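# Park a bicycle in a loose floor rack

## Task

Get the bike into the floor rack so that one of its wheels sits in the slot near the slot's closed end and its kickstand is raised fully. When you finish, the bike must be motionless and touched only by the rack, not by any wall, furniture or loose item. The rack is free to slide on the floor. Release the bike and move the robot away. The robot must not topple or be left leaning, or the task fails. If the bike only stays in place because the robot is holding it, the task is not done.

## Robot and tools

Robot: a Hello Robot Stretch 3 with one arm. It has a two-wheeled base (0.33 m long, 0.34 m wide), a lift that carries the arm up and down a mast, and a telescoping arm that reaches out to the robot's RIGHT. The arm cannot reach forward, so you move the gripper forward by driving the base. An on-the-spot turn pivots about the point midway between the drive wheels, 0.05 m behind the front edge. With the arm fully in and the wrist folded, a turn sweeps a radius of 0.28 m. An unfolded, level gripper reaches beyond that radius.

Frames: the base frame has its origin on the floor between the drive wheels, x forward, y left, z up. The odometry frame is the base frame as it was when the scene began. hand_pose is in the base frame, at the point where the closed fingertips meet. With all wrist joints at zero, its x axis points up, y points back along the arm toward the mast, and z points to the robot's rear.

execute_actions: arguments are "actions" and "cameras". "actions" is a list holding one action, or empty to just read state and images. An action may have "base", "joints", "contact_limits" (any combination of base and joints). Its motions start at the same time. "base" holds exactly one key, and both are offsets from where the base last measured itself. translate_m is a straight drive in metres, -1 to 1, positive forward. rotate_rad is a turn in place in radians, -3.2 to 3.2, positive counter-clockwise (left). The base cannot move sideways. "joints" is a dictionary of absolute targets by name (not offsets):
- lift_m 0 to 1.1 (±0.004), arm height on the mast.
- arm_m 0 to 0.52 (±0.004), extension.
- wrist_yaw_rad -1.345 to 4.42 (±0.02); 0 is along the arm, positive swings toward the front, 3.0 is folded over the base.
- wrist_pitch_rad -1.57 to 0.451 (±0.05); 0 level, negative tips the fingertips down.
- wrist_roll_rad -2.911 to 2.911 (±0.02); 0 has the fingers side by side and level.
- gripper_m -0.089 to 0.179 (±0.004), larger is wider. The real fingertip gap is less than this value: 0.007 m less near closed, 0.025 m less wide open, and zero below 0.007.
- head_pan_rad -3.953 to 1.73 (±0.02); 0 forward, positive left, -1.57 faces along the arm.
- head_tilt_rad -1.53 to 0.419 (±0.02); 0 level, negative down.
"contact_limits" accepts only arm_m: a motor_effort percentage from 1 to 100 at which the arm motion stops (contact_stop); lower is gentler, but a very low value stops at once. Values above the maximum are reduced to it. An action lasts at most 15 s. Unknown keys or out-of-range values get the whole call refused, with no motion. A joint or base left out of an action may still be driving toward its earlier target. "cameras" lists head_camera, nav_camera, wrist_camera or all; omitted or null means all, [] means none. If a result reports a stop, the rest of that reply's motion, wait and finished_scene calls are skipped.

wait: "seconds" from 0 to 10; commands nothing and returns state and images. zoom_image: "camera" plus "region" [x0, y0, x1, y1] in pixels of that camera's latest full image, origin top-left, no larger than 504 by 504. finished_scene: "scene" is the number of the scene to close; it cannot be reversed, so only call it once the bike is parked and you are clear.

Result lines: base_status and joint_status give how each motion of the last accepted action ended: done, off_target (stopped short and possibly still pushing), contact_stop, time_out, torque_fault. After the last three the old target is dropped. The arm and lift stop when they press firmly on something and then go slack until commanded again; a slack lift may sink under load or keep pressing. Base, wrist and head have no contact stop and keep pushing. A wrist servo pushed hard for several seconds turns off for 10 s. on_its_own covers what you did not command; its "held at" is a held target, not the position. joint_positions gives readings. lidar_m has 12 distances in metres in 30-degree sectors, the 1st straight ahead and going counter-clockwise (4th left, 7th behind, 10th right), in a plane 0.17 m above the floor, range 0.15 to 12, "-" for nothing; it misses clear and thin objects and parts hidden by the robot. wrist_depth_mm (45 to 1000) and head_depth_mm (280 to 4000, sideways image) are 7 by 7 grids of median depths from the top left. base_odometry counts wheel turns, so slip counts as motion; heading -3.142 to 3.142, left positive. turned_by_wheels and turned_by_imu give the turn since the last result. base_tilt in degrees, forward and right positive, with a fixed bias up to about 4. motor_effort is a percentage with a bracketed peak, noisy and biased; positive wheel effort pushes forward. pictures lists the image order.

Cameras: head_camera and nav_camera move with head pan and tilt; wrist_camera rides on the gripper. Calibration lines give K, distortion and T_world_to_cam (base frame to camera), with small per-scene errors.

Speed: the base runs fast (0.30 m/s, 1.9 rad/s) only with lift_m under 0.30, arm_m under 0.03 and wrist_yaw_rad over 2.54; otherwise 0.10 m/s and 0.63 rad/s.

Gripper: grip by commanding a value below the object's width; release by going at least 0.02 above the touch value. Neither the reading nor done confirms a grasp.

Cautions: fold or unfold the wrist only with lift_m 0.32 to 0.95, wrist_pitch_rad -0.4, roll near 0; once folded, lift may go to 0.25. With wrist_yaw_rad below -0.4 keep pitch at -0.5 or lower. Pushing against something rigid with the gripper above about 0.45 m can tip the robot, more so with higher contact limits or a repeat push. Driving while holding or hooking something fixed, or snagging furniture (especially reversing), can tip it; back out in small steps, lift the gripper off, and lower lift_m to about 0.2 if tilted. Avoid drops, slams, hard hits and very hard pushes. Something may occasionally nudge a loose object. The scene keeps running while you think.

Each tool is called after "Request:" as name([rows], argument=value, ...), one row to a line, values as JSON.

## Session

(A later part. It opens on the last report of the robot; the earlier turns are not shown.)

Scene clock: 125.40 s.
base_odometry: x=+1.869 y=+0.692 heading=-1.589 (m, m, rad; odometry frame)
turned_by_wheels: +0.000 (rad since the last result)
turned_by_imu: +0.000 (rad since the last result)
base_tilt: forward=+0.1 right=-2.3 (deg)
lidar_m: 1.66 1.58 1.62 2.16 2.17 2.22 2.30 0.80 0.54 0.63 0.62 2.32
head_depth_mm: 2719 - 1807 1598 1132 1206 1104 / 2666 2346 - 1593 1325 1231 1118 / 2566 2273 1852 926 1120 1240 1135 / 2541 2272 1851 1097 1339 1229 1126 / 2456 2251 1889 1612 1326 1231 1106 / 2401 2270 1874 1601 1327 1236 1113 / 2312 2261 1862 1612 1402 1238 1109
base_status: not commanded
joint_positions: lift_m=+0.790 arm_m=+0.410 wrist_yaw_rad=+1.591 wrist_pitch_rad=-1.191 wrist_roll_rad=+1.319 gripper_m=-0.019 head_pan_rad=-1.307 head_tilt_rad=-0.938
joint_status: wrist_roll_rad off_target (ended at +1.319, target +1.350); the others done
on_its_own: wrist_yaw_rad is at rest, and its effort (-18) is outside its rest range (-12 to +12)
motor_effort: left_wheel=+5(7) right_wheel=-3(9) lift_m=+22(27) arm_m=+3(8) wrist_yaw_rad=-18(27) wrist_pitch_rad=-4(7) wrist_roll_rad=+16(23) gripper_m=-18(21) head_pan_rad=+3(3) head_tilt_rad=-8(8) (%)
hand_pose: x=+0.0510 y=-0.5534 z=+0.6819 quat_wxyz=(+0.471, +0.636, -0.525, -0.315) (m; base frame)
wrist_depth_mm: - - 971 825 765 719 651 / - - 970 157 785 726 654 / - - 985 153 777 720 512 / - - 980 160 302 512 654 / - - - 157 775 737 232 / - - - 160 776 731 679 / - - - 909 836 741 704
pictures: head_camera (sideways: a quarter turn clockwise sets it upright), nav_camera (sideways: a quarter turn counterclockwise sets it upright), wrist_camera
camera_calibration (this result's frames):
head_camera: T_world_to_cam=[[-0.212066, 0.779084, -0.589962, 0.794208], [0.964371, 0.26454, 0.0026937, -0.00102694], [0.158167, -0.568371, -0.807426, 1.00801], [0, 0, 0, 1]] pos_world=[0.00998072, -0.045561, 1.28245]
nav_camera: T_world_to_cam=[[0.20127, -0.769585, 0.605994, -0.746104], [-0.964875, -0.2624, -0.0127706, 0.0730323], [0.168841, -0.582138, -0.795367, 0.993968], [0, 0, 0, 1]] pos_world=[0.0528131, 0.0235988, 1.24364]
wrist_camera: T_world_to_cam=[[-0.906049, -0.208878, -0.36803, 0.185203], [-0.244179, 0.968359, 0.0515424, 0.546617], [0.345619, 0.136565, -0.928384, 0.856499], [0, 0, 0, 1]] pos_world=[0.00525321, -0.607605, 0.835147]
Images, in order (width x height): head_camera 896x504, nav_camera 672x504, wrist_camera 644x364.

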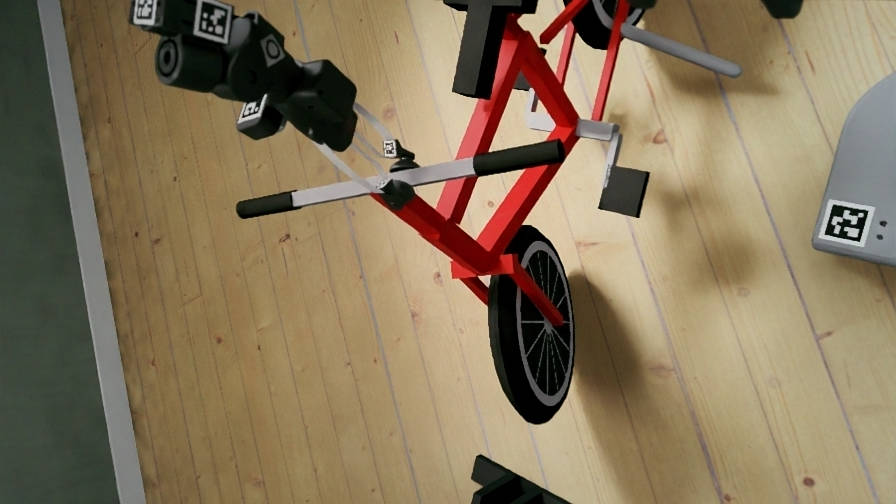

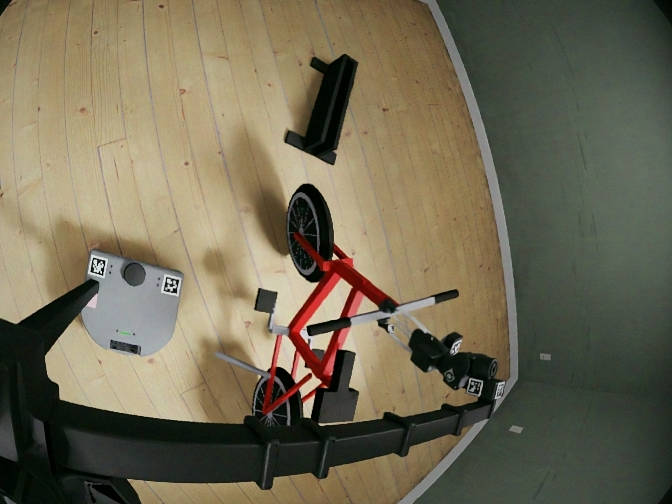

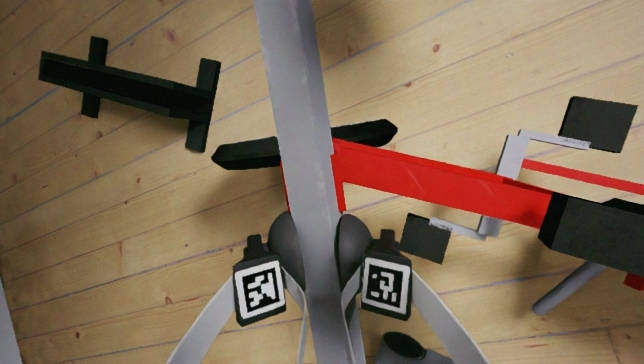

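Request:
execute_actions([
  {"base": {"translate_m": 0.01}, "joints": {"lift_m": 0.796, "arm_m": 0.42, "wrist_roll_rad": 1.47}},
], cameras=["wrist_camera", "head_camera"])

Scene clock: 126.73 s.
base_odometry: x=+1.868 y=+0.682 heading=-1.589 (m, m, rad; odometry frame)
turned_by_wheels: +0.000 (rad since the last result)
turned_by_imu: +0.000 (rad since the last result)
base_tilt: forward=+0.1 right=-2.3 (deg)
lidar_m: 1.65 1.57 1.61 2.14 2.17 2.22 2.31 0.80 0.55 0.62 0.62 2.31
head_depth_mm: 2724 - 1828 1585 1146 1210 1105 / 2676 2303 1787 1614 1323 1231 1115 / 2583 2247 1844 897 1348 1227 1139 / 2582 2254 1869 1099 1313 1235 1126 / 2448 2263 1880 1600 1320 1227 1113 / 2374 2274 1878 1603 1352 1236 1110 / 2312 2253 1894 1608 1397 1233 1108
base_status: done
joint_positions: lift_m=+0.796 arm_m=+0.420 wrist_yaw_rad=+1.582 wrist_pitch_rad=-1.202 wrist_roll_rad=+1.451 gripper_m=-0.019 head_pan_rad=-1.307 head_tilt_rad=-0.938
joint_status: all done
motor_effort: left_wheel=+5(10) right_wheel=-3(4) lift_m=+28(31) arm_m=+3(5) wrist_yaw_rad=-10(18) wrist_pitch_rad=+1(5) wrist_roll_rad=+10(22) gripper_m=-16(18) head_pan_rad=+3(2) head_tilt_rad=-8(7) (%)
hand_pose: x=+0.0482 y=-0.5640 z=+0.6868 quat_wxyz=(+0.437, +0.609, -0.555, -0.362) (m; base frame)
wrist_depth_mm: - - 924 794 771 712 648 / - - 968 153 771 718 515 / - - 964 153 771 720 662 / - - 979 159 303 301 235 / - - - 157 620 741 678 / - - - 161 810 764 696 / - - - 177 879 748 713
pictures: head_camera (sideways: a quarter turn clockwise sets it upright), wrist_camera
camera_calibration (this result's frames):
head_camera: T_world_to_cam=[[-0.212065, 0.779085, -0.589962, 0.794208], [0.964371, 0.26454, 0.0026937, -0.00102694], [0.158167, -0.568371, -0.807426, 1.00801], [0, 0, 0, 1]] pos_world=[0.0099807, -0.045561, 1.28245]
wrist_camera: T_world_to_cam=[[-0.928795, -0.0701735, -0.363889, 0.258761], [-0.114196, 0.988323, 0.100884, 0.527118], [0.35256, 0.135256, -0.925963, 0.860758], [0, 0, 0, 1]] pos_world=[-0.00293768, -0.619227, 0.838012]
Images, in order (width x height): head_camera 896x504, wrist_camera 644x364.

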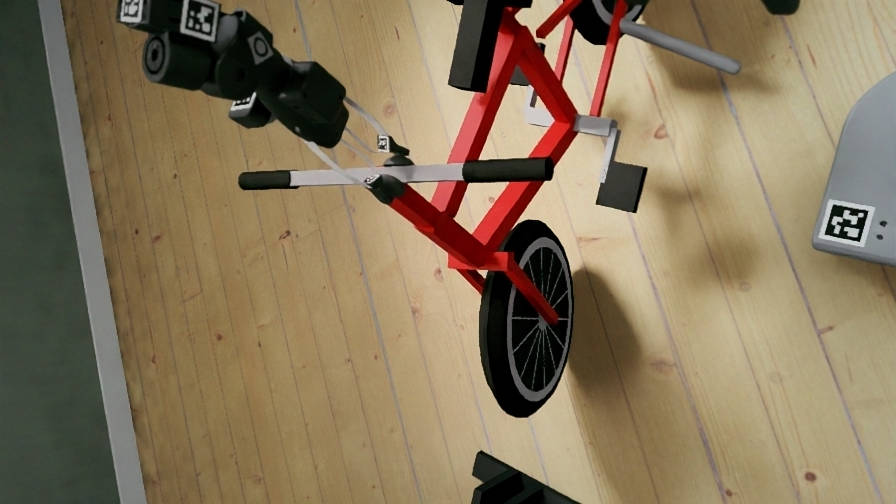

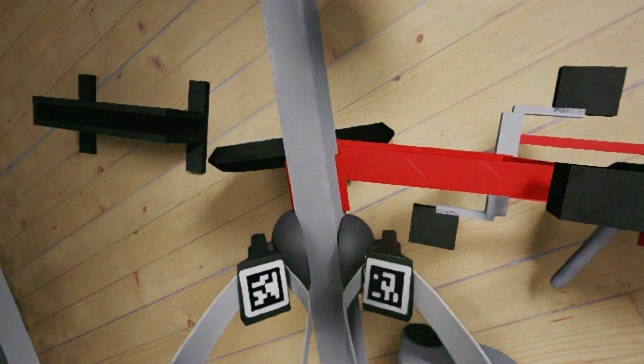

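Request:
execute_actions([
  {"base": {"translate_m": 0.01}, "joints": {"lift_m": 0.797, "arm_m": 0.427, "wrist_roll_rad": 1.62}},
], cameras=["wrist_camera", "head_camera"])

Scene clock: 127.70 s.
base_odometry: x=+1.868 y=+0.672 heading=-1.588 (m, m, rad; odometry frame)
turned_by_wheels: +0.000 (rad since the last result)
turned_by_imu: +0.000 (rad since the last result)
base_tilt: forward=+0.1 right=-2.3 (deg)
lidar_m: 1.64 1.56 1.61 2.13 2.18 2.22 2.31 0.80 0.55 0.60 0.61 2.30
head_depth_mm: 2735 - 1871 1581 1182 1212 1104 / 2656 2332 1766 1603 1315 1229 1130 / 2589 2250 1831 941 1314 1236 1143 / 2545 2271 1857 1115 1323 1229 1120 / 2435 2257 1884 1612 1317 1238 1108 / 2330 2300 1899 1604 1373 1236 1098 / 2293 2267 1897 1616 1400 1241 1104
base_status: done
joint_positions: lift_m=+0.797 arm_m=+0.427 wrist_yaw_rad=+1.578 wrist_pitch_rad=-1.193 wrist_roll_rad=+1.606 gripper_m=-0.019 head_pan_rad=-1.307 head_tilt_rad=-0.938
joint_status: all done
motor_effort: left_wheel=+6(12) right_wheel=-4(7) lift_m=+27(30) arm_m=+3(3) wrist_yaw_rad=-6(12) wrist_pitch_rad=-4(4) wrist_roll_rad=+7(19) gripper_m=-17(17) head_pan_rad=+2(3) head_tilt_rad=-7(7) (%)
hand_pose: x=+0.0504 y=-0.5713 z=+0.6885 quat_wxyz=(+0.389, +0.580, -0.590, -0.406) (m; base frame)
wrist_depth_mm: - - 910 798 751 678 616 / - - 949 153 767 715 632 / - - 947 153 762 511 237 / - - - 158 608 719 236 / - - - 157 810 772 674 / - - - 162 828 781 713 / - - - 179 908 - 713
pictures: head_camera (sideways: a quarter turn clockwise sets it upright), wrist_camera
camera_calibration (this result's frames):
head_camera: T_world_to_cam=[[-0.212065, 0.779085, -0.589962, 0.794208], [0.964371, 0.26454, 0.0026937, -0.00102694], [0.158167, -0.568371, -0.807426, 1.00801], [0, 0, 0, 1]] pos_world=[0.00998069, -0.045561, 1.28245]
wrist_camera: T_world_to_cam=[[-0.924387, 0.0879001, -0.37119, 0.356005], [0.0311286, 0.987225, 0.15626, 0.488294], [0.380183, 0.132891, -0.915315, 0.852476], [0, 0, 0, 1]] pos_world=[-0.0102102, -0.626635, 0.836128]
Images, in order (width x height): head_camera 896x504, wrist_camera 644x364.

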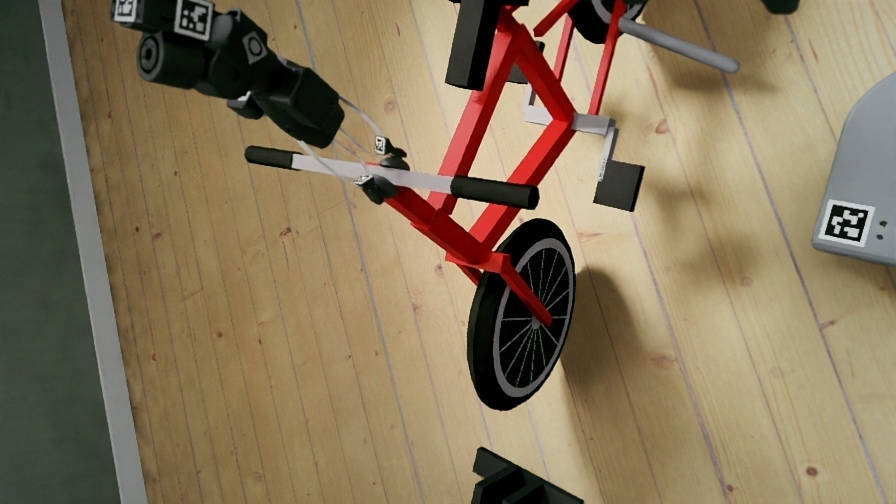

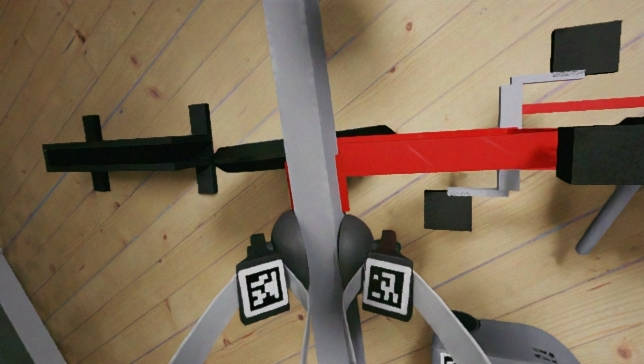

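Request:
zoom_image(camera="wrist_camera", region=[30, 80, 420, 220])

Region (30, 80, 420, 220) of wrist_camera's 644x364 image, scaled by 1.292; it fills the top 181 rows of this view, and the rest is white.

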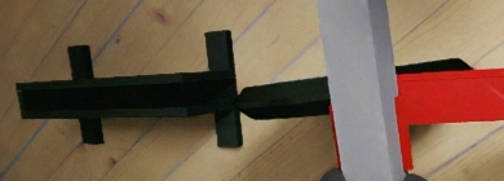

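Request:
execute_actions([
  {"base": {"translate_m": 0.01}, "joints": {"arm_m": 0.43, "wrist_roll_rad": 1.72}},
], cameras=["wrist_camera", "head_camera"])

Scene clock: 128.93 s.
base_odometry: x=+1.868 y=+0.662 heading=-1.588 (m, m, rad; odometry frame)
turned_by_wheels: +0.000 (rad since the last result)
turned_by_imu: +0.000 (rad since the last result)
base_tilt: forward=+0.1 right=-2.3 (deg)
lidar_m: 1.63 1.55 1.59 2.11 2.18 2.23 2.32 0.80 0.55 0.59 0.60 2.29
head_depth_mm: 2762 - 1876 1604 1155 1214 1098 / 2633 2336 1794 1580 1237 1236 1125 / 2577 2265 1871 946 1321 1235 1142 / 2559 2282 1868 1110 1331 1237 1125 / 2433 2270 1881 1601 1337 1236 1110 / 2386 2281 1876 1597 1365 1230 1104 / 2293 2271 1872 1599 1399 1232 1109
base_status: done
joint_positions: lift_m=+0.797 arm_m=+0.430 wrist_yaw_rad=+1.580 wrist_pitch_rad=-1.188 wrist_roll_rad=+1.705 gripper_m=-0.019 head_pan_rad=-1.307 head_tilt_rad=-0.938
joint_status: all done
motor_effort: left_wheel=+5(10) right_wheel=-3(9) lift_m=+25(26) arm_m=+3(3) wrist_yaw_rad=-9(9) wrist_pitch_rad=-6(8) wrist_roll_rad=+7(16) gripper_m=-17(18) head_pan_rad=+3(3) head_tilt_rad=-7(8) (%)
hand_pose: x=+0.0516 y=-0.5741 z=+0.6890 quat_wxyz=(+0.358, +0.561, -0.609, -0.433) (m; base frame)
wrist_depth_mm: - - 906 775 756 683 483 / - - 953 154 768 673 638 / - - 969 153 309 293 226 / - - - 159 797 729 678 / - - - 156 840 774 701 / - - - 161 825 797 735 / - - - 975 918 - 720
pictures: head_camera (sideways: a quarter turn clockwise sets it upright), wrist_camera
camera_calibration (this result's frames):
head_camera: T_world_to_cam=[[-0.212065, 0.779084, -0.589962, 0.794208], [0.964371, 0.26454, 0.0026937, -0.00102694], [0.158167, -0.568371, -0.807426, 1.00801], [0, 0, 0, 1]] pos_world=[0.00998071, -0.045561, 1.28245]
wrist_camera: T_world_to_cam=[[-0.910318, 0.184599, -0.370465, 0.411819], [0.119101, 0.974007, 0.19268, 0.453789], [0.396403, 0.131277, -0.908642, 0.846418], [0, 0, 0, 1]] pos_world=[-0.0146836, -0.62913, 0.834219]
Images, in order (width x height): head_camera 896x504, wrist_camera 644x364.

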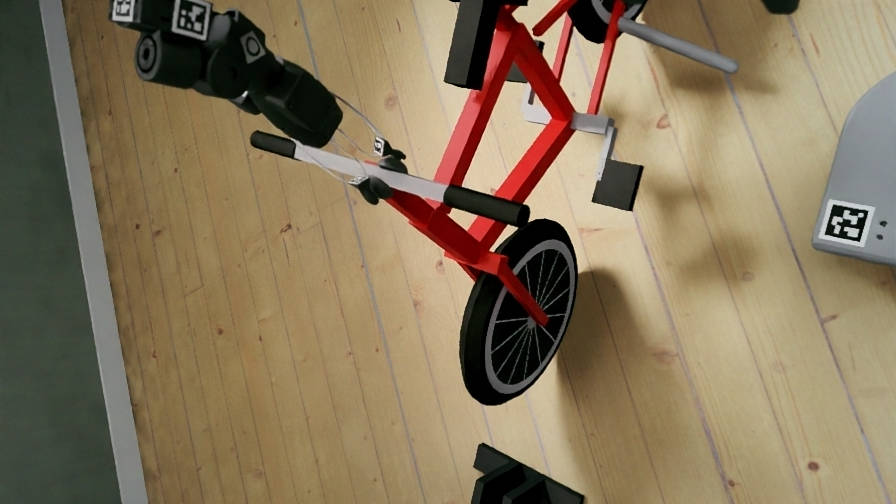

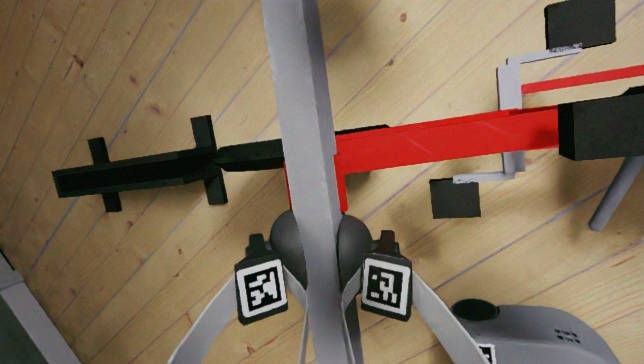

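Request:
zoom_image(camera="wrist_camera", region=[40, 90, 300, 230])

Region (40, 90, 300, 230) of wrist_camera's 644x364 image, scaled by 1.938; it fills the top 271 rows of this view, and the rest is white.

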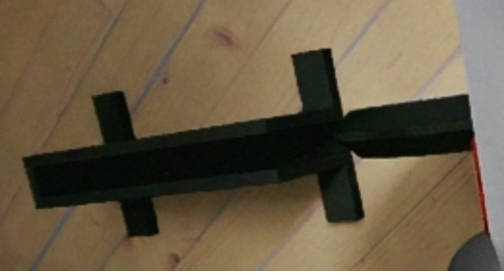

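Request:
execute_actions([
  {"base": {"translate_m": 0.08}, "joints": {"head_pan_rad": -0.9, "head_tilt_rad": -0.85}},
], cameras=["wrist_camera", "head_camera"])

Scene clock: 131.77 s.
base_odometry: x=+1.867 y=+0.582 heading=-1.588 (m, m, rad; odometry frame)
turned_by_wheels: +0.000 (rad since the last result)
turned_by_imu: +0.001 (rad since the last result)
base_tilt: forward=+0.1 right=-2.3 (deg)
lidar_m: 1.56 1.49 1.53 2.02 2.23 2.27 2.39 0.80 0.55 0.59 0.60 2.19
head_depth_mm: 2210 2482 2086 1724 884 1198 1118 / 2244 2455 2063 1734 1096 1246 1120 / 2288 2512 2097 1725 1178 1263 1118 / 2275 2526 2081 1721 1410 1271 1117 / 2298 2563 2097 1704 1441 1275 1125 / 2328 2550 2127 1577 1467 1270 1124 / 2347 2567 2102 1643 1465 1273 1133
base_status: done
joint_positions: lift_m=+0.797 arm_m=+0.430 wrist_yaw_rad=+1.580 wrist_pitch_rad=-1.185 wrist_roll_rad=+1.705 gripper_m=-0.019 head_pan_rad=-0.907 head_tilt_rad=-0.853
joint_status: all done
motor_effort: left_wheel=+5(9) right_wheel=-4(12) lift_m=+24(25) arm_m=+3(3) wrist_yaw_rad=-8(9) wrist_pitch_rad=-7(9) wrist_roll_rad=+7(7) gripper_m=-17(18) head_pan_rad=+3(24) head_tilt_rad=+1(16) (%)
hand_pose: x=+0.0523 y=-0.5741 z=+0.6892 quat_wxyz=(+0.357, +0.561, -0.609, -0.432) (m; base frame)
wrist_depth_mm: - - 919 776 751 686 501 / - - 936 153 769 686 643 / - - 968 153 299 291 224 / - - 984 159 813 730 680 / - - - 157 852 767 699 / - - - 161 829 779 723 / - - - 954 917 - 710
pictures: head_camera (sideways: a quarter turn clockwise sets it upright), wrist_camera
camera_calibration (this result's frames):
head_camera: T_world_to_cam=[[-0.465681, 0.59321, -0.656691, 0.882698], [0.785306, 0.619104, 0.00236994, 0.000486582], [0.407966, -0.5146, -0.754156, 0.937219], [0, 0, 0, 1]] pos_world=[0.0283206, -0.041634, 1.28647]
wrist_camera: T_world_to_cam=[[-0.909202, 0.18461, -0.373191, 0.414421], [0.118523, 0.974001, 0.193064, 0.453403], [0.39913, 0.131303, -0.907444, 0.845421], [0, 0, 0, 1]] pos_world=[-0.0143786, -0.629127, 0.834295]
Images, in order (width x height): head_camera 896x504, wrist_camera 644x364.

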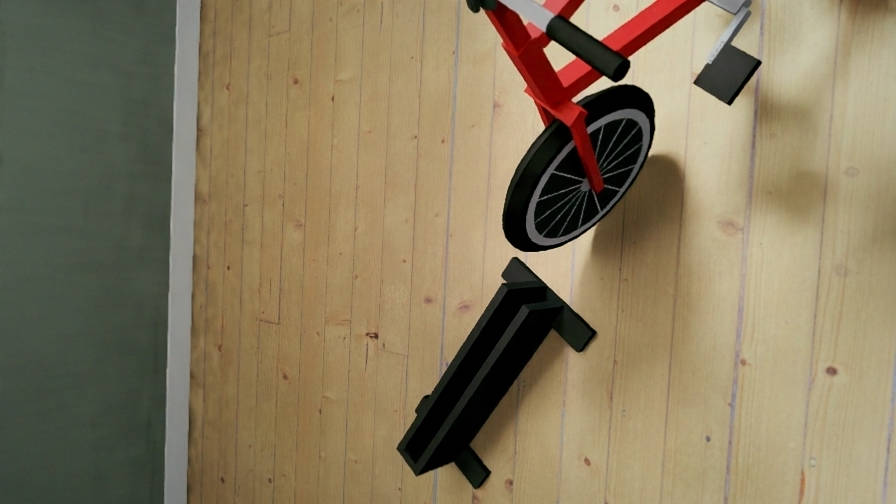

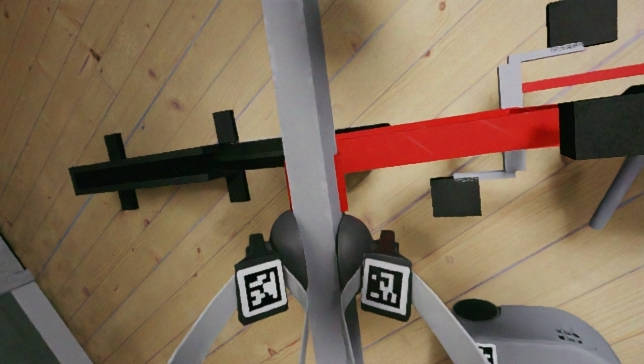

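Request:
zoom_image(camera="wrist_camera", region=[150, 100, 300, 220])

Request:
zoom_image(camera="head_camera", region=[470, 60, 690, 370])

Region (150, 100, 300, 220) of wrist_camera's 644x364 image, scaled by 3.360; it fills the top 403 rows of this view, and the rest is white.

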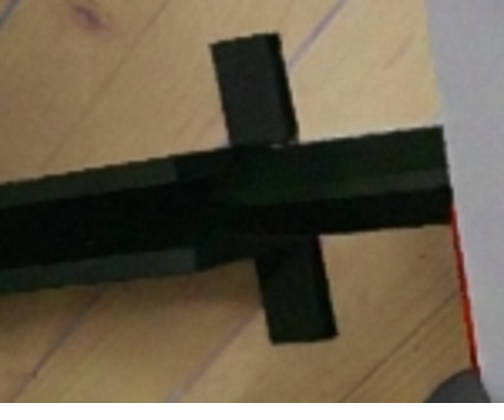

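Region (470, 60, 690, 370) of head_camera's 896x504 image, scaled by 1.626, with more detail than that image has; it fills the left 358 columns of this view, and the rest is white.

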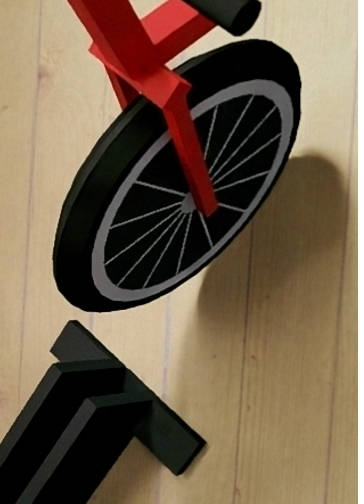

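Request:
zoom_image(camera="head_camera", region=[485, 200, 605, 360])

Request:
zoom_image(camera="head_camera", region=[495, 80, 665, 260])

Region (485, 200, 605, 360) of head_camera's 896x504 image, scaled by 3.150, with more detail than that image has; it fills the left 378 columns of this view, and the rest is white.

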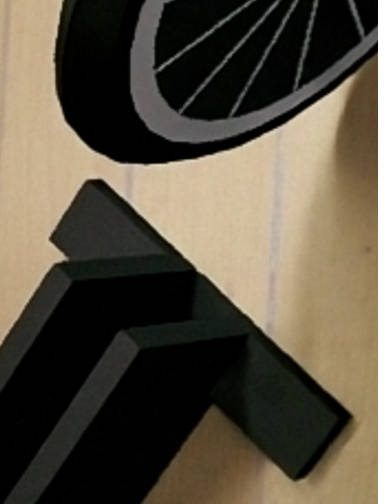

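Region (495, 80, 665, 260) of head_camera's 896x504 image, scaled by 2.800, with more detail than that image has.

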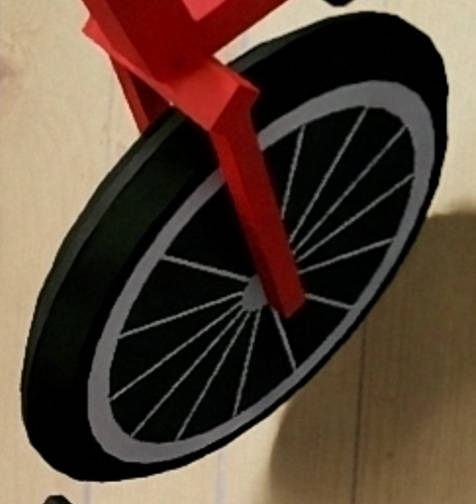

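Request:
zoom_image(camera="head_camera", region=[385, 380, 505, 500])

Region (385, 380, 505, 500) of head_camera's 896x504 image, scaled by 4.200, with more detail than that image has.

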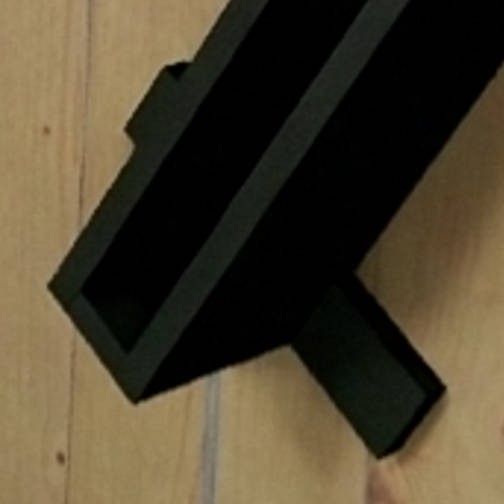

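Request:
execute_actions([
  {"base": {"translate_m": 0.04}, "joints": {"arm_m": 0.426, "wrist_roll_rad": 1.60}},
], cameras=["wrist_camera", "head_camera"])

Scene clock: 138.33 s.
base_odometry: x=+1.866 y=+0.542 heading=-1.588 (m, m, rad; odometry frame)
turned_by_wheels: +0.000 (rad since the last result)
turned_by_imu: +0.001 (rad since the last result)
base_tilt: forward=+0.1 right=-2.3 (deg)
lidar_m: 1.52 1.45 1.49 1.98 2.24 2.30 2.43 0.80 0.55 0.60 0.61 2.14
head_depth_mm: 2207 2478 2070 1709 882 1205 1123 / 2215 2439 2066 1705 1098 1242 1122 / 2228 2505 2074 1714 1174 1269 1119 / 2262 2539 2099 1717 1395 1265 1125 / 2266 2510 2089 1721 1425 1278 1117 / 2307 2560 2086 1592 1469 1272 1128 / 2319 2559 2106 1680 1459 1275 1128
base_status: done
joint_positions: lift_m=+0.797 arm_m=+0.426 wrist_yaw_rad=+1.574 wrist_pitch_rad=-1.191 wrist_roll_rad=+1.603 gripper_m=-0.019 head_pan_rad=-0.907 head_tilt_rad=-0.853
joint_status: all done
motor_effort: left_wheel=+3(11) right_wheel=-1(14) lift_m=+24(23) arm_m=-1(1) wrist_yaw_rad=-3(8) wrist_pitch_rad=-5(10) wrist_roll_rad=-2(6) gripper_m=-16(17) head_pan_rad=+3(4) head_tilt_rad=+2(2) (%)
hand_pose: x=+0.0511 y=-0.5710 z=+0.6889 quat_wxyz=(+0.388, +0.580, -0.591, -0.405) (m; base frame)
wrist_depth_mm: - - 942 146 746 696 616 / - - 963 150 770 704 621 / - - 939 158 623 507 241 / - - - 157 775 705 242 / - - - 158 826 765 695 / - - - 162 829 786 714 / - - - 933 887 - 726
pictures: head_camera (sideways: a quarter turn clockwise sets it upright), wrist_camera
camera_calibration (this result's frames):
head_camera: T_world_to_cam=[[-0.465692, 0.593134, -0.656752, 0.882777], [0.78526, 0.619161, 0.00236962, 0.000487265], [0.408041, -0.514617, -0.754103, 0.93715], [0, 0, 0, 1]] pos_world=[0.0283244, -0.0416333, 1.28647]
wrist_camera: T_world_to_cam=[[-0.923258, 0.0888752, -0.373758, 0.35898], [0.0321689, 0.987341, 0.155314, 0.488633], [0.38283, 0.131372, -0.91443, 0.850865], [0, 0, 0, 1]] pos_world=[-0.0100245, -0.626132, 0.836336]
Images, in order (width x height): head_camera 896x504, wrist_camera 644x364.

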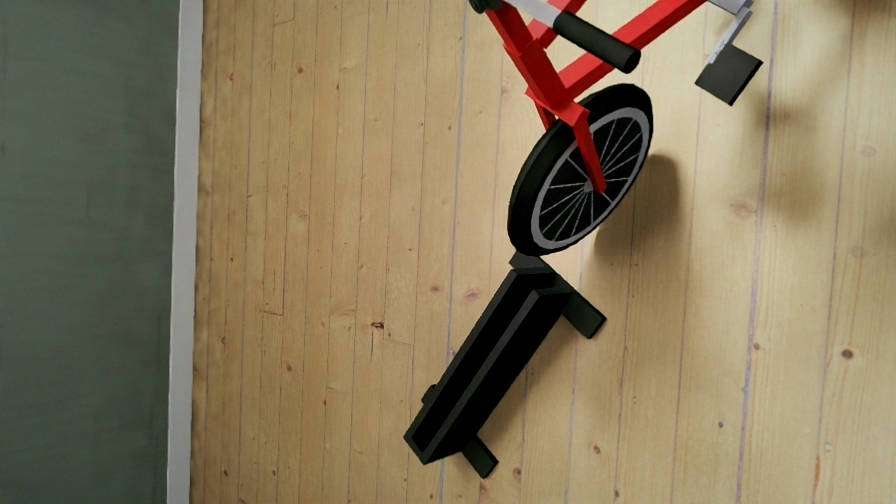

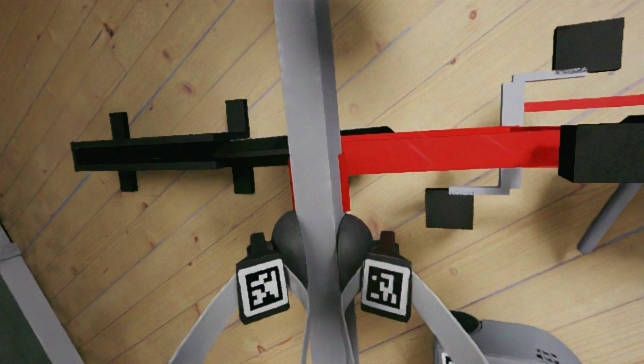

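Request:
execute_actions([
  {"base": {"translate_m": 0.055}, "joints": {"arm_m": 0.423}},
], cameras=["wrist_camera", "head_camera"])

Request:
zoom_image(camera="head_camera", region=[490, 150, 650, 330])

Request:
zoom_image(camera="wrist_camera", region=[150, 90, 300, 210])

Scene clock: 139.93 s.
base_odometry: x=+1.865 y=+0.487 heading=-1.588 (m, m, rad; odometry frame)
turned_by_wheels: +0.000 (rad since the last result)
turned_by_imu: +0.000 (rad since the last result)
base_tilt: forward=+0.1 right=-2.4 (deg)
lidar_m: 1.48 1.41 1.45 1.91 2.27 2.32 2.48 0.80 0.55 0.60 0.61 2.07
head_depth_mm: 2175 2436 2080 1710 878 1217 1113 / 2200 2426 2089 1711 1098 1243 1124 / 2226 2462 2100 1720 1168 1269 1121 / 2231 2488 2106 1713 1378 1270 1124 / 2251 2496 2097 1718 1421 1277 1118 / 2275 2520 2094 1589 1469 1283 1124 / 2272 2527 2094 1723 1468 1273 1130
base_status: done
joint_positions: lift_m=+0.797 arm_m=+0.423 wrist_yaw_rad=+1.574 wrist_pitch_rad=-1.188 wrist_roll_rad=+1.603 gripper_m=-0.019 head_pan_rad=-0.907 head_tilt_rad=-0.853
joint_status: all done
motor_effort: left_wheel=+4(10) right_wheel=-3(13) lift_m=+24(24) arm_m=-1(2) wrist_yaw_rad=-3(3) wrist_pitch_rad=-6(10) wrist_roll_rad=-2(2) gripper_m=-17(18) head_pan_rad=+2(3) head_tilt_rad=+1(1) (%)
hand_pose: x=+0.0518 y=-0.5680 z=+0.6891 quat_wxyz=(+0.387, +0.580, -0.591, -0.404) (m; base frame)
wrist_depth_mm: - - 938 147 765 689 502 / - - 973 150 771 695 622 / - - 914 157 587 508 244 / - - - 157 778 724 563 / - - - 157 835 747 682 / - - - 163 832 771 712 / - - - 945 910 - 718
pictures: head_camera (sideways: a quarter turn clockwise sets it upright), wrist_camera
camera_calibration (this result's frames):
head_camera: T_world_to_cam=[[-0.465703, 0.593122, -0.656755, 0.882782], [0.785247, 0.619178, 0.00236961, 0.000487367], [0.408054, -0.514612, -0.7541, 0.937146], [0, 0, 0, 1]] pos_world=[0.0283253, -0.0416329, 1.28647]
wrist_camera: T_world_to_cam=[[-0.922147, 0.0888769, -0.37649, 0.361296], [0.0317063, 0.98734, 0.155419, 0.48557], [0.385537, 0.131382, -0.913291, 0.849469], [0, 0, 0, 1]] pos_world=[-0.00972953, -0.623139, 0.83637]
Images, in order (width x height): head_camera 896x504, wrist_camera 644x364.

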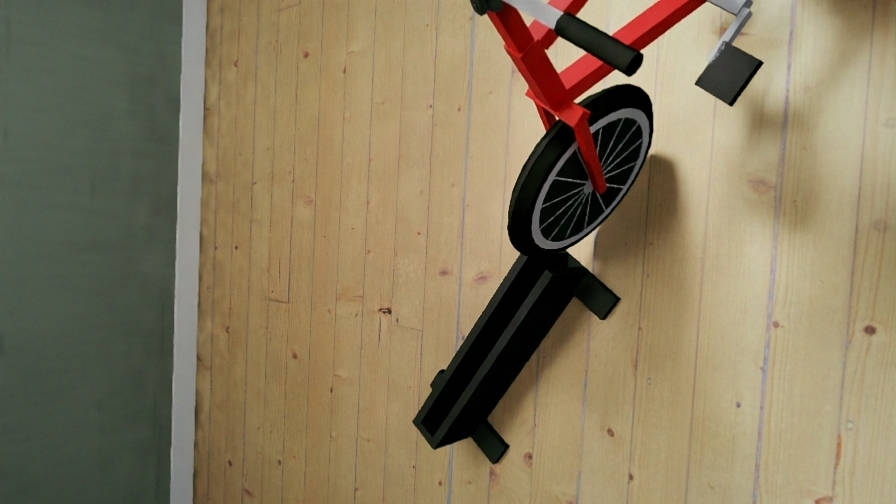

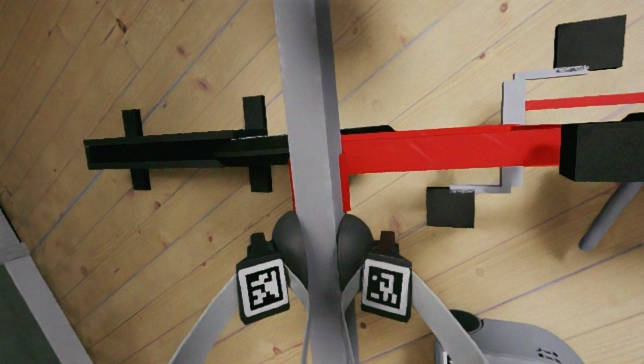

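Region (490, 150, 650, 330) of head_camera's 896x504 image, scaled by 2.800, with more detail than that image has.

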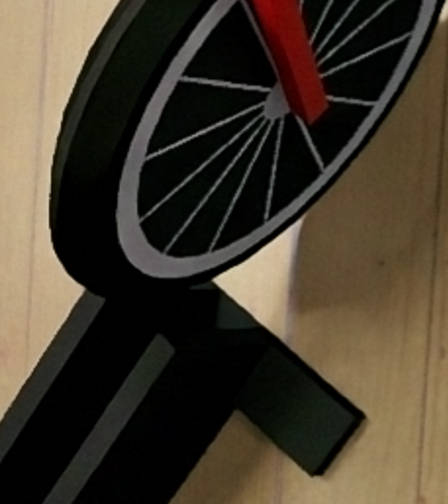

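Region (150, 90, 300, 210) of wrist_camera's 644x364 image, scaled by 3.360; it fills the top 403 rows of this view, and the rest is white.

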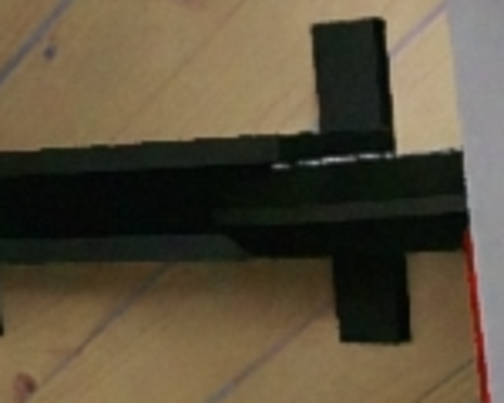

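Request:
execute_actions([
  {"base": {"translate_m": 0.10}},
], cameras=["wrist_camera", "head_camera"])

Request:
zoom_image(camera="head_camera", region=[420, 150, 660, 440])

Request:
zoom_image(camera="wrist_camera", region=[90, 80, 300, 220])

Scene clock: 142.83 s.
base_odometry: x=+1.863 y=+0.387 heading=-1.588 (m, m, rad; odometry frame)
turned_by_wheels: +0.000 (rad since the last result)
turned_by_imu: +0.000 (rad since the last result)
base_tilt: forward=+0.1 right=-2.3 (deg)
lidar_m: 1.39 1.32 1.36 1.80 2.32 2.38 2.56 0.81 0.55 0.60 0.61 1.94
head_depth_mm: 2165 2417 2089 1707 873 1197 1116 / 2165 2425 2087 1714 1102 1251 1122 / 2180 2463 2083 1731 1169 1268 1122 / 2200 2459 2090 1714 1349 1267 1125 / 2195 2457 2091 1710 1430 1273 1121 / 2229 2505 2077 1648 1469 1264 1118 / 2228 2479 2099 1737 1472 1281 1132
base_status: done
joint_positions: lift_m=+0.797 arm_m=+0.423 wrist_yaw_rad=+1.574 wrist_pitch_rad=-1.188 wrist_roll_rad=+1.603 gripper_m=-0.019 head_pan_rad=-0.907 head_tilt_rad=-0.853
joint_status: not commanded
motor_effort: left_wheel=+4(10) right_wheel=-3(14) lift_m=+23(24) arm_m=-1(1) wrist_yaw_rad=-3(4) wrist_pitch_rad=-6(6) wrist_roll_rad=-2(2) gripper_m=-17(17) head_pan_rad=+3(4) head_tilt_rad=+2(1) (%)
hand_pose: x=+0.0517 y=-0.5680 z=+0.6890 quat_wxyz=(+0.388, +0.580, -0.591, -0.404) (m; base frame)
wrist_depth_mm: - - 946 145 740 682 499 / - - 940 149 799 687 624 / - - 911 157 570 501 243 / - - - 157 795 725 566 / - - - 156 831 763 681 / - - - 162 820 769 705 / - - - 924 918 - 725
pictures: head_camera (sideways: a quarter turn clockwise sets it upright), wrist_camera
camera_calibration (this result's frames):
head_camera: T_world_to_cam=[[-0.465712, 0.593115, -0.656755, 0.882782], [0.785238, 0.61919, 0.00236961, 0.000487425], [0.408062, -0.514605, -0.7541, 0.937146], [0, 0, 0, 1]] pos_world=[0.028326, -0.0416326, 1.28647]
wrist_camera: T_world_to_cam=[[-0.922332, 0.0888849, -0.376036, 0.360871], [0.0317912, 0.987339, 0.155404, 0.485586], [0.385088, 0.13138, -0.91348, 0.849636], [0, 0, 0, 1]] pos_world=[-0.009779, -0.623139, 0.836364]
Images, in order (width x height): head_camera 896x504, wrist_camera 644x364.

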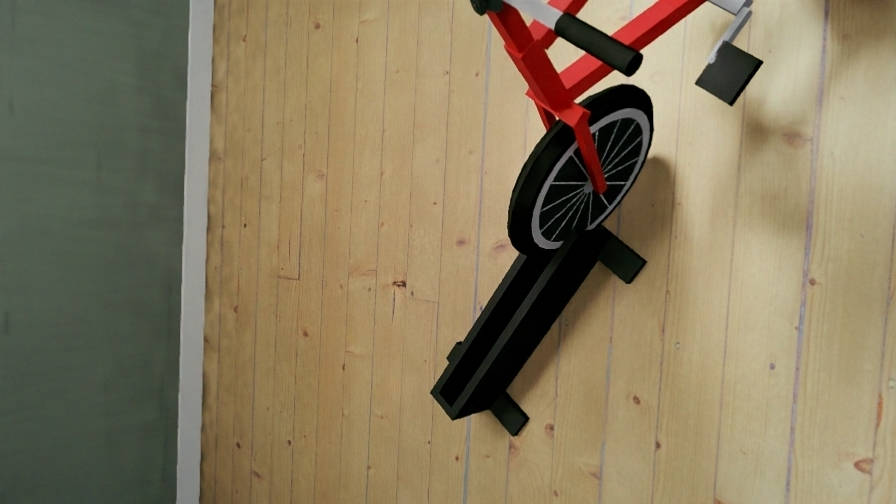

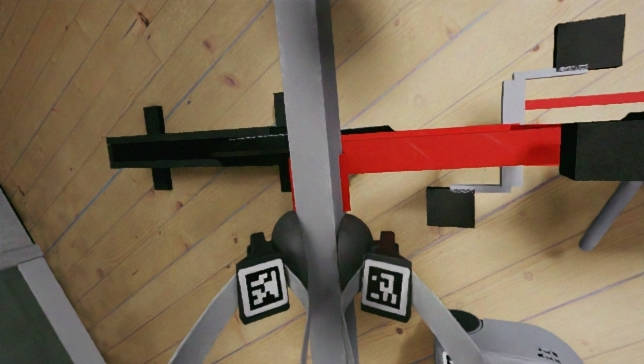

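Region (420, 150, 660, 440) of head_camera's 896x504 image, scaled by 1.738, with more detail than that image has; it fills the left 417 columns of this view, and the rest is white.

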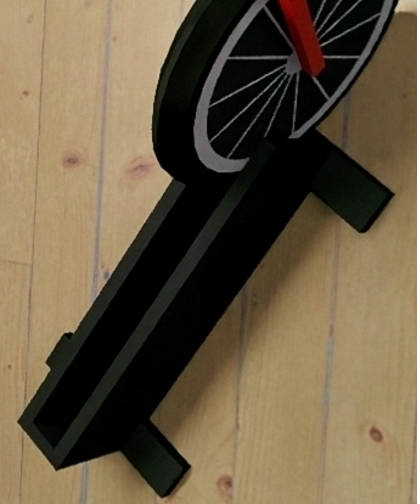

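Region (90, 80, 300, 220) of wrist_camera's 644x364 image, scaled by 2.400.

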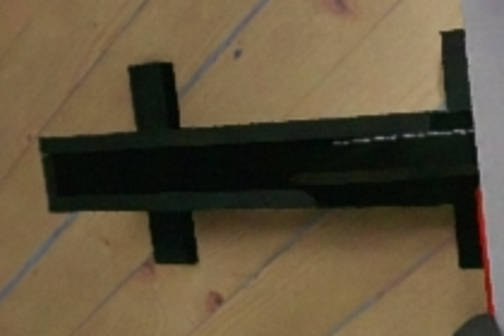

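Request:
execute_actions([
  {"base": {"translate_m": 0.15}},
], cameras=["wrist_camera", "head_camera"])

Request:
zoom_image(camera="head_camera", region=[440, 130, 700, 400])

Request:
zoom_image(camera="wrist_camera", region=[120, 70, 420, 220])

Scene clock: 145.80 s.
base_odometry: x=+1.861 y=+0.237 heading=-1.588 (m, m, rad; odometry frame)
turned_by_wheels: +0.000 (rad since the last result)
turned_by_imu: +0.000 (rad since the last result)
base_tilt: forward=+0.1 right=-2.3 (deg)
lidar_m: 1.26 1.20 1.23 1.63 2.41 2.47 2.69 0.81 0.56 0.60 0.60 1.75
head_depth_mm: 2061 2352 2068 1702 878 1201 1125 / 2071 2366 2083 1702 1097 1244 1121 / 2112 2360 2094 1727 1170 1271 1125 / 2131 2394 2088 1697 1369 1266 1122 / 2111 2404 2084 1724 1428 1272 1126 / 2142 2439 2076 1731 1461 1267 1124 / 2177 2456 2102 1732 1458 1270 1127
base_status: done
joint_positions: lift_m=+0.797 arm_m=+0.423 wrist_yaw_rad=+1.573 wrist_pitch_rad=-1.193 wrist_roll_rad=+1.605 gripper_m=-0.019 head_pan_rad=-0.907 head_tilt_rad=-0.853
joint_status: not commanded
motor_effort: left_wheel=-1(9) right_wheel=+4(16) lift_m=+21(24) arm_m=-1(1) wrist_yaw_rad=-1(3) wrist_pitch_rad=-4(8) wrist_roll_rad=-3(3) gripper_m=-17(18) head_pan_rad=+3(4) head_tilt_rad=+1(1) (%)
hand_pose: x=+0.0504 y=-0.5682 z=+0.6888 quat_wxyz=(+0.388, +0.578, -0.591, -0.407) (m; base frame)
wrist_depth_mm: - - 925 145 757 692 619 / - - 943 156 772 704 636 / - - 925 155 490 303 233 / - - - 157 791 713 548 / - - - 157 828 772 687 / - - - 161 822 748 718 / - - - 937 899 - 710
pictures: head_camera (sideways: a quarter turn clockwise sets it upright), wrist_camera
camera_calibration (this result's frames):
head_camera: T_world_to_cam=[[-0.465717, 0.593111, -0.656755, 0.882782], [0.785232, 0.619197, 0.00236961, 0.00048746], [0.408066, -0.514601, -0.7541, 0.937146], [0, 0, 0, 1]] pos_world=[0.0283263, -0.0416324, 1.28647]
wrist_camera: T_world_to_cam=[[-0.923936, 0.0929652, -0.37108, 0.358559], [0.036611, 0.987058, 0.156128, 0.484894], [0.380792, 0.130666, -0.915382, 0.851019], [0, 0, 0, 1]] pos_world=[-0.0105275, -0.623151, 0.836356]
Images, in order (width x height): head_camera 896x504, wrist_camera 644x364.

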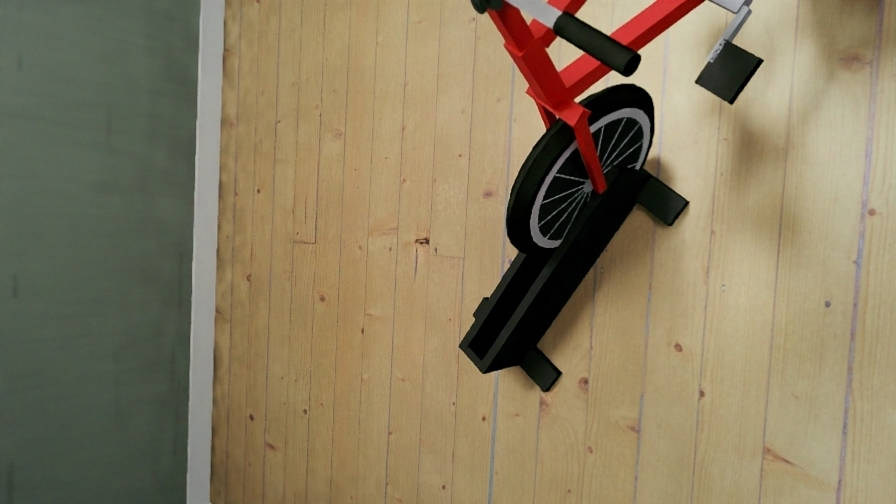

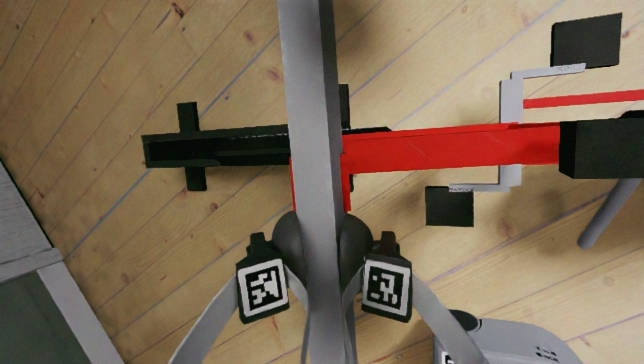

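Region (440, 130, 700, 400) of head_camera's 896x504 image, scaled by 1.867, with more detail than that image has; it fills the left 485 columns of this view, and the rest is white.

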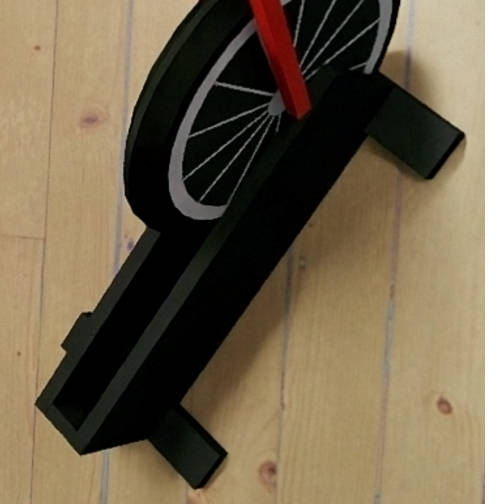

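Region (120, 70, 420, 220) of wrist_camera's 644x364 image, scaled by 1.680.

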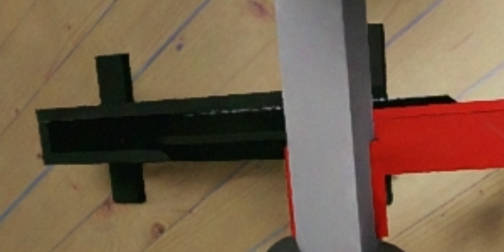

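Request:
execute_actions([
  {"base": {"translate_m": 0.22}, "joints": {"wrist_roll_rad": 1.64, "lift_m": 0.799}},
], cameras=["wrist_camera", "head_camera"])

Request:
zoom_image(camera="head_camera", region=[480, 130, 680, 330])

Scene clock: 149.33 s.
base_odometry: x=+1.857 y=+0.017 heading=-1.588 (m, m, rad; odometry frame)
turned_by_wheels: +0.000 (rad since the last result)
turned_by_imu: +0.001 (rad since the last result)
base_tilt: forward=+0.1 right=-2.3 (deg)
lidar_m: 1.06 1.01 1.04 1.37 2.52 2.58 2.89 0.81 0.56 0.59 0.61 1.48
head_depth_mm: 1957 2253 2095 1714 880 1193 1115 / 1989 2290 2073 1721 1095 1205 1120 / 1983 2293 2084 1710 1172 1273 1120 / 2003 2318 2066 1718 1363 1277 1124 / 2020 2356 2078 1710 1456 1272 1127 / 2018 2380 2098 1733 1465 1273 1124 / 2080 2317 2083 1724 1462 1267 1116
base_status: done
joint_positions: lift_m=+0.799 arm_m=+0.423 wrist_yaw_rad=+1.573 wrist_pitch_rad=-1.196 wrist_roll_rad=+1.632 gripper_m=-0.019 head_pan_rad=-0.907 head_tilt_rad=-0.853
joint_status: all done
motor_effort: left_wheel=+3(8) right_wheel=-3(14) lift_m=+25(26) arm_m=-1(2) wrist_yaw_rad=-1(2) wrist_pitch_rad=-3(3) wrist_roll_rad=+4(6) gripper_m=-16(17) head_pan_rad=+3(3) head_tilt_rad=+2(2) (%)
hand_pose: x=+0.0498 y=-0.5682 z=+0.6904 quat_wxyz=(+0.381, +0.572, -0.596, -0.415) (m; base frame)
wrist_depth_mm: - - 903 145 762 707 497 / - - 945 150 750 683 633 / - - 971 155 464 293 230 / - - - 157 767 713 678 / - - - 158 836 763 695 / - - - 162 837 792 722 / - - - 923 887 - 741
pictures: head_camera (sideways: a quarter turn clockwise sets it upright), wrist_camera
camera_calibration (this result's frames):
head_camera: T_world_to_cam=[[-0.46572, 0.593108, -0.656755, 0.882782], [0.785229, 0.619201, 0.00236961, 0.00048748], [0.408069, -0.5146, -0.7541, 0.937146], [0, 0, 0, 1]] pos_world=[0.0283266, -0.0416322, 1.28647]
wrist_camera: T_world_to_cam=[[-0.922142, 0.11894, -0.368114, 0.371322], [0.0609083, 0.984333, 0.165465, 0.475438], [0.382027, 0.130161, -0.914939, 0.852111], [0, 0, 0, 1]] pos_world=[-0.0120766, -0.623066, 0.83765]
Images, in order (width x height): head_camera 896x504, wrist_camera 644x364.

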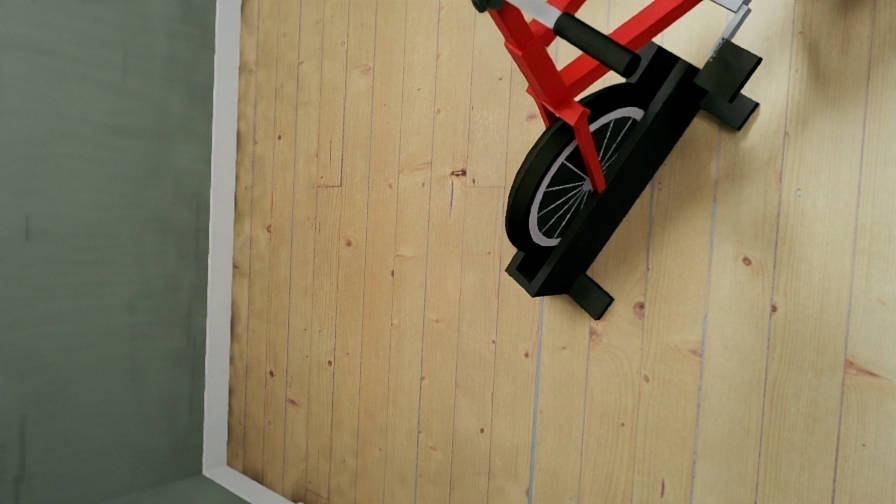

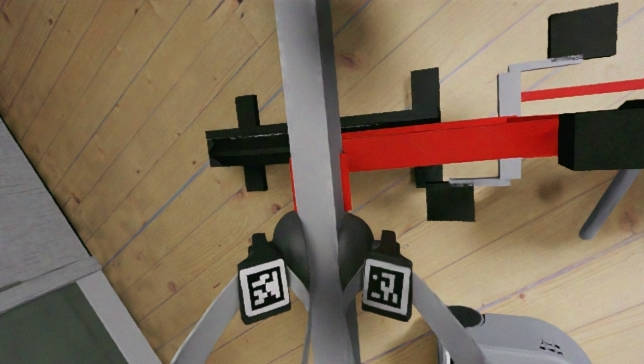

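Region (480, 130, 680, 330) of head_camera's 896x504 image, scaled by 2.520, with more detail than that image has.

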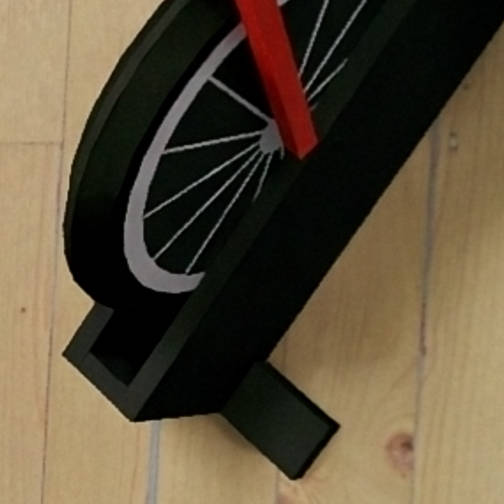

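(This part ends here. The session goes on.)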